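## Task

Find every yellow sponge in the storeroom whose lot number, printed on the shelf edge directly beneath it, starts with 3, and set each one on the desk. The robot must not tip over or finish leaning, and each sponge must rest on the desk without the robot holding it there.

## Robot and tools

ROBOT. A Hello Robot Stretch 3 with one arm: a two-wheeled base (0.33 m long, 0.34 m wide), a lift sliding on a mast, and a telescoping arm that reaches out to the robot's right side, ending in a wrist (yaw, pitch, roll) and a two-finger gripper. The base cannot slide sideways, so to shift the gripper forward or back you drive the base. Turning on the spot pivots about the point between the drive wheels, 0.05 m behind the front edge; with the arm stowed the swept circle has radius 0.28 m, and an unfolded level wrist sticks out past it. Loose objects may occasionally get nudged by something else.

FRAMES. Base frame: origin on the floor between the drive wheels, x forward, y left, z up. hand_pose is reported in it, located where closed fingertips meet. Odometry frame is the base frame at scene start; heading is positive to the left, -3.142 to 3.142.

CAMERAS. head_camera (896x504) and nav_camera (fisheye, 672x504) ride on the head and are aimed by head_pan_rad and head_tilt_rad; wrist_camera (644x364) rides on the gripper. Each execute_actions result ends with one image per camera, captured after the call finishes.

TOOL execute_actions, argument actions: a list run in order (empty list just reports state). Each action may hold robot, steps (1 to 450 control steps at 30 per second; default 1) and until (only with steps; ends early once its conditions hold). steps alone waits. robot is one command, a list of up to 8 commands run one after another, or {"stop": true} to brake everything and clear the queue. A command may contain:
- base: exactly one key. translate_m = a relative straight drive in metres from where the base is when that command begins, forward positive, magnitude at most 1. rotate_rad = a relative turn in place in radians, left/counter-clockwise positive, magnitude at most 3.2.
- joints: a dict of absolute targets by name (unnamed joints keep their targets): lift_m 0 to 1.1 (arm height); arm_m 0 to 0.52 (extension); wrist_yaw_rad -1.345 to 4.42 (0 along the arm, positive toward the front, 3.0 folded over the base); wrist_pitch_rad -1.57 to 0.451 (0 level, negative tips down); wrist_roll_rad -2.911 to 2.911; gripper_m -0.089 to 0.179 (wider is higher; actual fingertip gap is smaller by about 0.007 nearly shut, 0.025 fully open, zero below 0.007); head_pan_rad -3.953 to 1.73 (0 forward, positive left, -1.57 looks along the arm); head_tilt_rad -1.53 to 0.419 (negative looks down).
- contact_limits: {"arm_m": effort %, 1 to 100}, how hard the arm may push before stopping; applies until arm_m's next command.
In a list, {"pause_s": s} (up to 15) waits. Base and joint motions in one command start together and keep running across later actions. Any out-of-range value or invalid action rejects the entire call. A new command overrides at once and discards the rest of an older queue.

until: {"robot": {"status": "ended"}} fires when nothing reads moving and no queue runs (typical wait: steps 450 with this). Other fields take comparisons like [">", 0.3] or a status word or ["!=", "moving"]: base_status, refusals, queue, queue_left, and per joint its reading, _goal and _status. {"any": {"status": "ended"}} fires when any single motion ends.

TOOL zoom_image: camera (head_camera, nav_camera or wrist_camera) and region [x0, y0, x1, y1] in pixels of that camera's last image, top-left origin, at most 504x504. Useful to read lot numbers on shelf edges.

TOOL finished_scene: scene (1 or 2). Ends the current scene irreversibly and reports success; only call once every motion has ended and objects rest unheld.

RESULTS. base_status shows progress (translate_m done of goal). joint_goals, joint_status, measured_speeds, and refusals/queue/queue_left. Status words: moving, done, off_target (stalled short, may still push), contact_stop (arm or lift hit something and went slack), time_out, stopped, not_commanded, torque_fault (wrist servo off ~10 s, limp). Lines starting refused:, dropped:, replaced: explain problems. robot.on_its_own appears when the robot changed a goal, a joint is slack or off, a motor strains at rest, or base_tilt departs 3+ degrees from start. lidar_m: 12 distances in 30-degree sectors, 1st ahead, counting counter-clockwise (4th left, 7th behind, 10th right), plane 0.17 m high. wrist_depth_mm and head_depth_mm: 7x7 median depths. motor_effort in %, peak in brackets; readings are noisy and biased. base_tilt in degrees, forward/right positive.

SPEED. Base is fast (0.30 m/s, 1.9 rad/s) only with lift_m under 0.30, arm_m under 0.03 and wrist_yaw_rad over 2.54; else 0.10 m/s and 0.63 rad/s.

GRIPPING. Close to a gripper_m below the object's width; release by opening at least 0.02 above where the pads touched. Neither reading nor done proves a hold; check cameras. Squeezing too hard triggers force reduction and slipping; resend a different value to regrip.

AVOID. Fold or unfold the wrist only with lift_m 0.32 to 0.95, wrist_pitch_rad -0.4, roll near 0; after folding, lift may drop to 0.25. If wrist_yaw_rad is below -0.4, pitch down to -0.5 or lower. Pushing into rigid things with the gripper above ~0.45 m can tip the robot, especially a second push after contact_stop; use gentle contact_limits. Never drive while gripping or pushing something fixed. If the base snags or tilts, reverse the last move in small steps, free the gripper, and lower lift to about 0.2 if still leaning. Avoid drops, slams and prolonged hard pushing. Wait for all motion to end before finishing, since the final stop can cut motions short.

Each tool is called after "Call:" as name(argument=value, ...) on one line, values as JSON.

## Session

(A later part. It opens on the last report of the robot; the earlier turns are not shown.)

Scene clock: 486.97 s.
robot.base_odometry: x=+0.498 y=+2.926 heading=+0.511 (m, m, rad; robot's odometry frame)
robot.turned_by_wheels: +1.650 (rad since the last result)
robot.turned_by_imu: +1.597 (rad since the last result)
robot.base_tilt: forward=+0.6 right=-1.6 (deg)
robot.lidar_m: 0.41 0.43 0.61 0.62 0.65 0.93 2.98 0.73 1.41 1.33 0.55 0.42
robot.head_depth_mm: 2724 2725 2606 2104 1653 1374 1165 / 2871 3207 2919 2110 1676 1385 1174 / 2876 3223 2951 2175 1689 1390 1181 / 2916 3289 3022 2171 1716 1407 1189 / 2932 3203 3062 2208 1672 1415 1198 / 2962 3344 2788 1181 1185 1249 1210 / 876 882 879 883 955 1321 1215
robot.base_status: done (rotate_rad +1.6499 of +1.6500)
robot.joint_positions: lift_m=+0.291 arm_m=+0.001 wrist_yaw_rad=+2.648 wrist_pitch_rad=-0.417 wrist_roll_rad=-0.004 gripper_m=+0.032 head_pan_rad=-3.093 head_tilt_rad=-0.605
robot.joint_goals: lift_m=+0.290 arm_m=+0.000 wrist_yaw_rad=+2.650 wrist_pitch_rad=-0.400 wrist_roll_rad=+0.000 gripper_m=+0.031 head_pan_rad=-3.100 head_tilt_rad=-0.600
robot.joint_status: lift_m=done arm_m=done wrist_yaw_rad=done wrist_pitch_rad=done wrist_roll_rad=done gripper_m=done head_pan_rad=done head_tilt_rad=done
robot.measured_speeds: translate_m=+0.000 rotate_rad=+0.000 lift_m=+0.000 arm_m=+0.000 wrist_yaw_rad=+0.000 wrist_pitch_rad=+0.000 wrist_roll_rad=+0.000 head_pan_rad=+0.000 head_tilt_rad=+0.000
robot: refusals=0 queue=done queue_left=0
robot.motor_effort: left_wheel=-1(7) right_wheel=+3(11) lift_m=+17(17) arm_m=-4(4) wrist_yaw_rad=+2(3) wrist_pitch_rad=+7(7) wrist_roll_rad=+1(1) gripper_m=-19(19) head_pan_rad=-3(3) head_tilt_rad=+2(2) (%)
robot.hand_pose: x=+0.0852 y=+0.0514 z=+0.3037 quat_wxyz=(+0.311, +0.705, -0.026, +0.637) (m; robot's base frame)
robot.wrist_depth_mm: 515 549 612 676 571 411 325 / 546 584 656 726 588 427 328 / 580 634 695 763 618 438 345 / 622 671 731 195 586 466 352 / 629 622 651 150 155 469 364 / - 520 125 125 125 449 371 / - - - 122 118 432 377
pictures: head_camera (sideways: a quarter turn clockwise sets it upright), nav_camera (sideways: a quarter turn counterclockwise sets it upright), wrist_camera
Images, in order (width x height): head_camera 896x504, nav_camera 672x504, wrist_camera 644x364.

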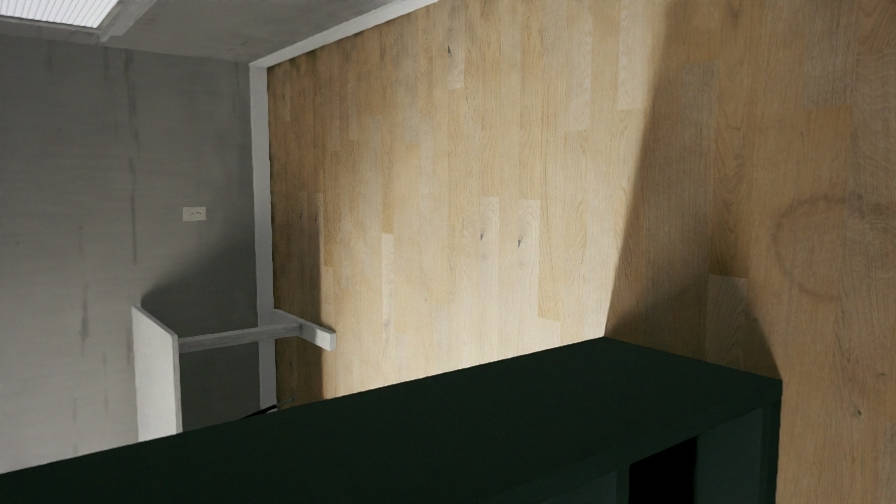

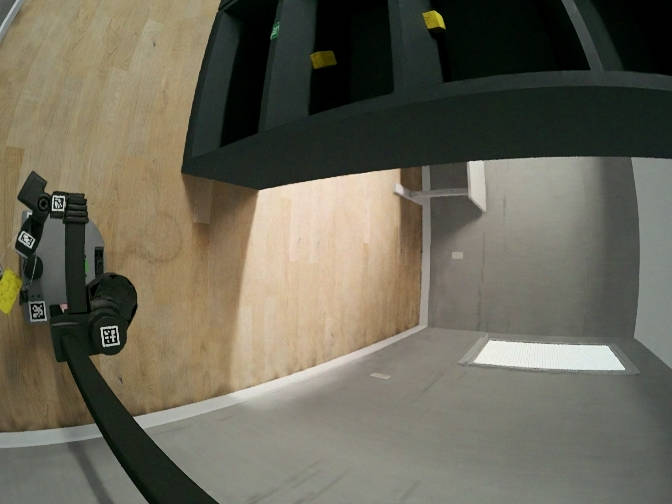

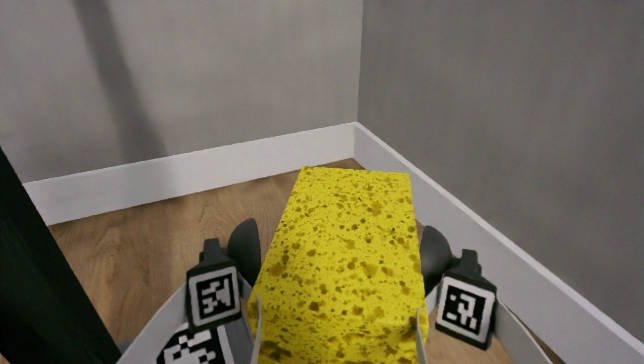

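Call:
execute_actions(actions=[{"robot": {"base": {"translate_m": -1.0}}, "steps": 300, "until": {"robot": {"translate_m": ["<=", -0.78]}}}, {"robot": {"base": {"translate_m": -1.0}}, "steps": 300, "until": {"robot": {"translate_m": ["<=", -0.78]}}}, {"robot": {"base": {"translate_m": -1.0}}, "steps": 300, "until": {"robot": {"translate_m": ["<=", -0.3]}}}, {"robot": {"base": {"translate_m": -0.91}, "joints": {"head_pan_rad": -1.6, "head_tilt_rad": -0.75}}, "steps": 300, "until": {"robot": {"translate_m": ["<=", -0.36]}}}, {"robot": {"joints": {"lift_m": 0.78}}, "steps": 300, "until": {"robot": {"lift_m": [">", 0.34]}}}, {"robot": {"joints": {"wrist_yaw_rad": 0.0}}, "steps": 300, "until": {"robot": {"status": "ended"}}}])

Scene clock: 518.27 s.
robot.base_odometry: x=-1.932 y=+1.566 heading=+0.511 (m, m, rad; robot's odometry frame)
robot.turned_by_wheels: +0.000 (rad since the last result)
robot.turned_by_imu: -0.017 (rad since the last result)
robot.base_tilt: forward=+0.4 right=-1.6 (deg)
robot.lidar_m: 1.72 1.01 0.75 0.73 0.77 0.62 0.60 0.63 0.61 0.62 2.33 1.74
robot.head_depth_mm: 1699 1317 981 781 1453 1319 - / 2258 1338 996 787 1017 1283 - / 3528 1355 1008 797 590 - - / 3420 1392 1018 808 724 1290 1135 / 3546 1481 1033 812 1477 1307 1145 / 3348 3332 2387 1837 1529 1324 1153 / 3409 3381 2443 1909 1573 1328 1163
robot.base_status: done (translate_m -0.9100 of -0.9100)
robot.joint_positions: lift_m=+0.779 arm_m=+0.001 wrist_yaw_rad=+0.003 wrist_pitch_rad=-0.417 wrist_roll_rad=-0.004 gripper_m=+0.032 head_pan_rad=-1.607 head_tilt_rad=-0.740
robot.joint_goals: lift_m=+0.780 arm_m=+0.000 wrist_yaw_rad=+0.000 wrist_pitch_rad=-0.400 wrist_roll_rad=+0.000 gripper_m=+0.031 head_pan_rad=-1.600 head_tilt_rad=-0.750
robot.joint_status: lift_m=done arm_m=done wrist_yaw_rad=done wrist_pitch_rad=done wrist_roll_rad=done gripper_m=done head_pan_rad=done head_tilt_rad=done
robot.measured_speeds: translate_m=+0.000 rotate_rad=+0.000 lift_m=+0.000 arm_m=+0.000 wrist_yaw_rad=+0.000 wrist_pitch_rad=+0.000 wrist_roll_rad=+0.000 head_pan_rad=+0.000 head_tilt_rad=+0.000
robot: refusals=0 queue=done queue_left=0
robot.motor_effort: left_wheel=+0(9) right_wheel=+0(4) lift_m=+58(60) arm_m=-4(4) wrist_yaw_rad=-3(6) wrist_pitch_rad=+7(7) wrist_roll_rad=+1(1) gripper_m=-20(19) head_pan_rad=+3(40) head_tilt_rad=-4(15) (%)
robot.hand_pose: x=-0.0209 y=-0.3707 z=+0.7921 quat_wxyz=(+0.694, +0.148, -0.690, -0.146) (m; robot's base frame)
robot.wrist_depth_mm: - - - - - - 791 / - - - 652 645 631 628 / - - 442 440 450 440 440 / - 380 347 196 328 341 340 / - - 310 150 155 295 288 / - - 125 126 125 - 774 / 977 955 953 122 118 954 765
pictures: head_camera (sideways: a quarter turn clockwise sets it upright), nav_camera (sideways: a quarter turn counterclockwise sets it upright), wrist_camera
Images, in order (width x height): head_camera 896x504, nav_camera 672x504, wrist_camera 644x364.

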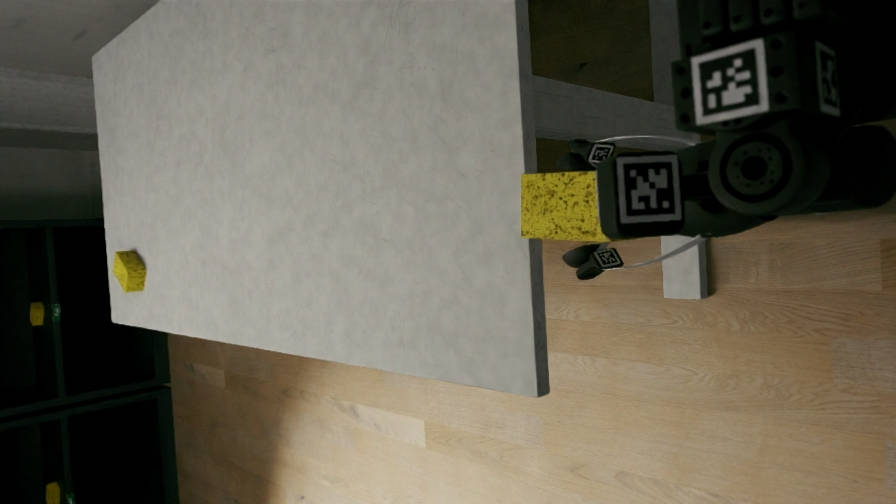

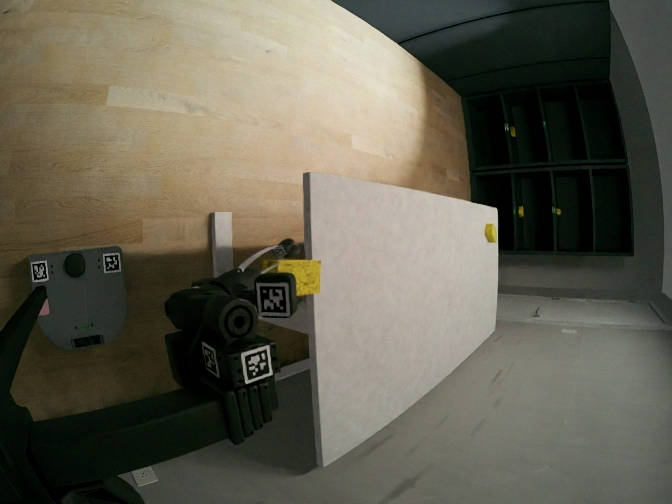

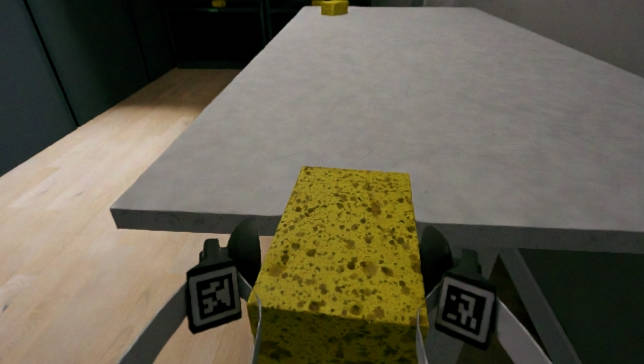

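Call:
execute_actions(actions=[{"robot": [{"joints": {"lift_m": 0.76, "arm_m": 0.30}}, {"joints": {"lift_m": 0.739}}], "steps": 300, "until": {"robot": {"status": "ended"}}}])

Scene clock: 526.47 s.
robot.base_odometry: x=-1.932 y=+1.566 heading=+0.511 (m, m, rad; robot's odometry frame)
robot.turned_by_wheels: +0.000 (rad since the last result)
robot.turned_by_imu: +0.000 (rad since the last result)
robot.base_tilt: forward=+0.5 right=-1.4 (deg)
robot.lidar_m: 1.72 1.01 0.75 0.73 0.77 0.62 0.60 0.63 0.61 0.62 2.33 1.74
robot.head_depth_mm: 1686 1313 976 783 1452 - 1112 / 2252 1335 999 - 1030 1235 1122 / 3525 1354 1036 - 1471 1284 1129 / 3389 1382 1023 780 1458 1285 1133 / 3570 1490 1029 815 1464 1306 1143 / 3393 3276 2408 1823 1519 1322 1145 / 3395 3301 2443 1911 1570 1333 1159
robot.base_status: done (translate_m -0.9100 of -0.9100)
robot.joint_positions: lift_m=+0.740 arm_m=+0.300 wrist_yaw_rad=+0.002 wrist_pitch_rad=-0.417 wrist_roll_rad=-0.004 gripper_m=+0.032 head_pan_rad=-1.607 head_tilt_rad=-0.741
robot.joint_goals: lift_m=+0.739 arm_m=+0.300 wrist_yaw_rad=+0.000 wrist_pitch_rad=-0.400 wrist_roll_rad=+0.000 gripper_m=+0.031 head_pan_rad=-1.600 head_tilt_rad=-0.750
robot.joint_status: lift_m=done arm_m=done wrist_yaw_rad=done wrist_pitch_rad=done wrist_roll_rad=done gripper_m=done head_pan_rad=done head_tilt_rad=done
robot.measured_speeds: translate_m=+0.000 rotate_rad=+0.000 lift_m=+0.000 arm_m=+0.000 wrist_yaw_rad=+0.000 wrist_pitch_rad=+0.000 wrist_roll_rad=+0.000 head_pan_rad=+0.000 head_tilt_rad=+0.000
robot: refusals=0 queue=done queue_left=0
robot.motor_effort: left_wheel=+0(0) right_wheel=+1(0) lift_m=+17(59) arm_m=+4(5) wrist_yaw_rad=-3(3) wrist_pitch_rad=+7(7) wrist_roll_rad=+1(1) gripper_m=-20(20) head_pan_rad=+3(3) head_tilt_rad=-4(4) (%)
robot.hand_pose: x=-0.0211 y=-0.6691 z=+0.7525 quat_wxyz=(+0.693, +0.148, -0.690, -0.146) (m; robot's base frame)
robot.wrist_depth_mm: - - - 897 869 859 746 / - - 496 501 497 499 494 / - - 352 349 346 348 344 / - 268 268 195 256 269 266 / 229 219 228 149 155 218 218 / 185 185 125 125 125 183 184 / 160 159 155 122 118 156 158
pictures: head_camera (sideways: a quarter turn clockwise sets it upright), nav_camera (sideways: a quarter turn counterclockwise sets it upright), wrist_camera
Images, in order (width x height): head_camera 896x504, nav_camera 672x504, wrist_camera 644x364.

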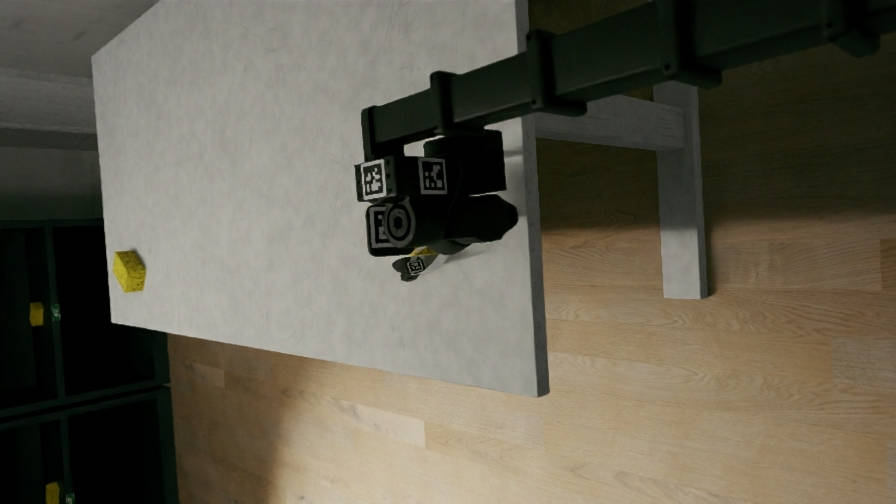

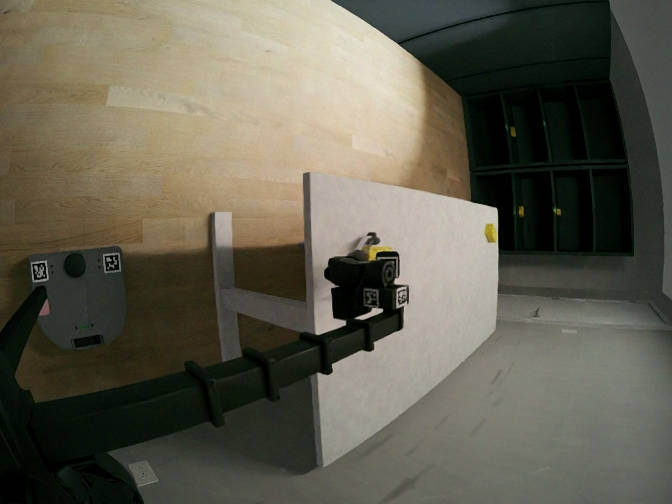

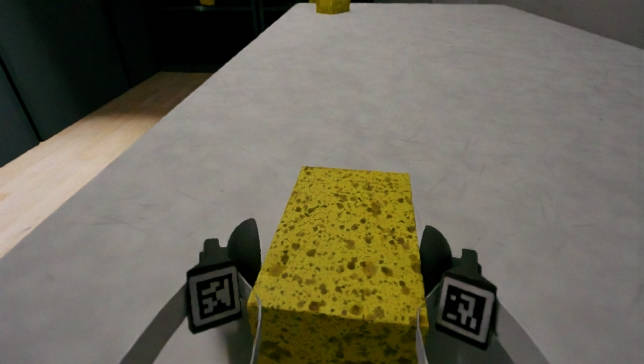

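About 2 mm above the desk; release and back off.

Call:
execute_actions(actions=[{"robot": [{"joints": {"gripper_m": 0.13}}, {"joints": {"lift_m": 0.76, "arm_m": 0.18}}], "steps": 300, "until": {"robot": {"status": "ended"}}}])

Scene clock: 533.23 s.
robot.base_odometry: x=-1.932 y=+1.566 heading=+0.511 (m, m, rad; robot's odometry frame)
robot.turned_by_wheels: +0.000 (rad since the last result)
robot.turned_by_imu: +0.000 (rad since the last result)
robot.base_tilt: forward=+0.6 right=-1.3 (deg)
robot.lidar_m: 1.72 1.01 0.76 0.73 0.77 0.62 0.60 0.63 0.61 0.62 2.33 1.74
robot.head_depth_mm: 1706 1304 977 786 - - 1114 / 2239 1333 992 837 - 1261 1123 / 3526 1346 1005 844 - 1285 1127 / 3384 1379 1019 797 1452 1293 1136 / 3517 1485 1036 815 1473 1307 1144 / 3367 3321 2401 1833 1520 1323 1151 / 3383 3369 2461 1909 1566 1332 1158
robot.base_status: done (translate_m -0.9100 of -0.9100)
robot.joint_positions: lift_m=+0.759 arm_m=+0.180 wrist_yaw_rad=+0.002 wrist_pitch_rad=-0.417 wrist_roll_rad=-0.004 gripper_m=+0.130 head_pan_rad=-1.607 head_tilt_rad=-0.741
robot.joint_goals: lift_m=+0.760 arm_m=+0.180 wrist_yaw_rad=+0.000 wrist_pitch_rad=-0.400 wrist_roll_rad=+0.000 gripper_m=+0.130 head_pan_rad=-1.600 head_tilt_rad=-0.750
robot.joint_status: lift_m=done arm_m=done wrist_yaw_rad=done wrist_pitch_rad=done wrist_roll_rad=done gripper_m=done head_pan_rad=done head_tilt_rad=done
robot.measured_speeds: translate_m=+0.000 rotate_rad=+0.000 lift_m=+0.000 arm_m=+0.000 wrist_yaw_rad=+0.000 wrist_pitch_rad=+0.000 wrist_roll_rad=+0.000 head_pan_rad=+0.000 head_tilt_rad=+0.000
robot: refusals=0 queue=done queue_left=0
robot.motor_effort: left_wheel=+0(0) right_wheel=+0(0) lift_m=+58(60) arm_m=-4(4) wrist_yaw_rad=-2(3) wrist_pitch_rad=+7(7) wrist_roll_rad=+1(1) gripper_m=+0(81) head_pan_rad=+3(3) head_tilt_rad=-4(4) (%)
robot.hand_pose: x=-0.0211 y=-0.5498 z=+0.7721 quat_wxyz=(+0.693, +0.148, -0.690, -0.146) (m; robot's base frame)
robot.wrist_depth_mm: - - - 988 971 991 775 / - - 615 559 567 556 570 / - - 396 354 396 397 395 / - 308 305 235 304 306 303 / - 247 248 244 247 247 248 / 210 216 209 208 209 - 208 / 186 176 181 180 181 174 180
pictures: head_camera (sideways: a quarter turn clockwise sets it upright), nav_camera (sideways: a quarter turn counterclockwise sets it upright), wrist_camera
Images, in order (width x height): head_camera 896x504, nav_camera 672x504, wrist_camera 644x364.

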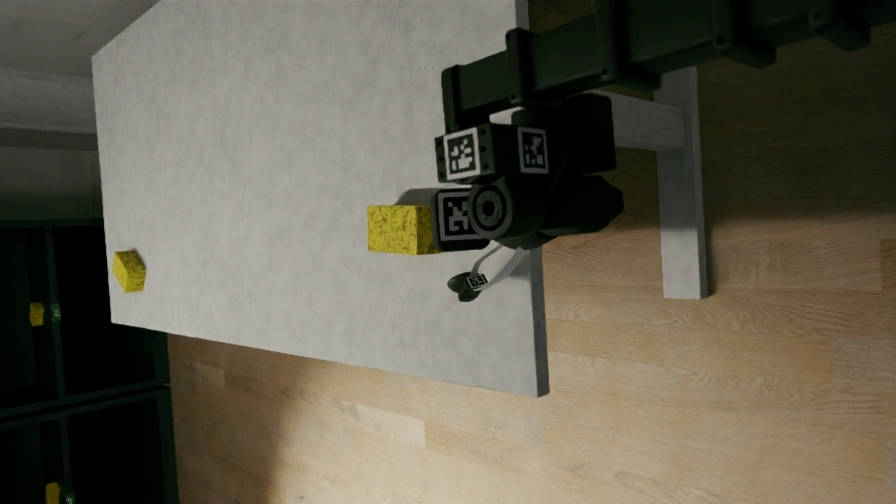

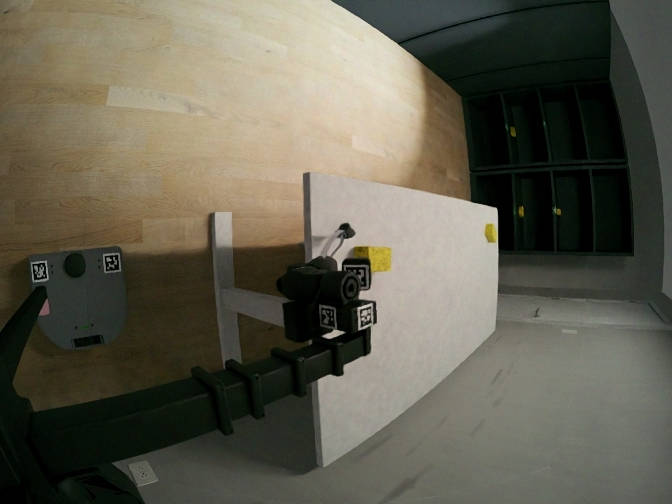

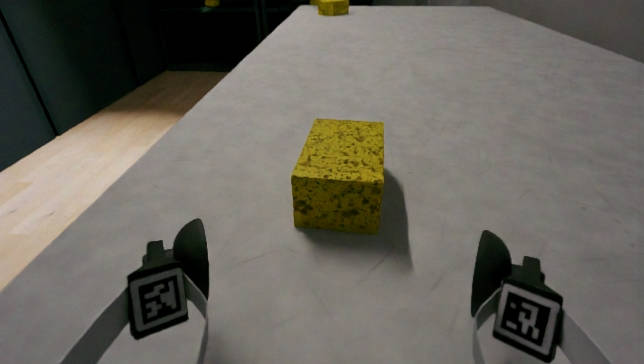

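Call:
finished_scene(scene=1)

The scene is finished: the task was done.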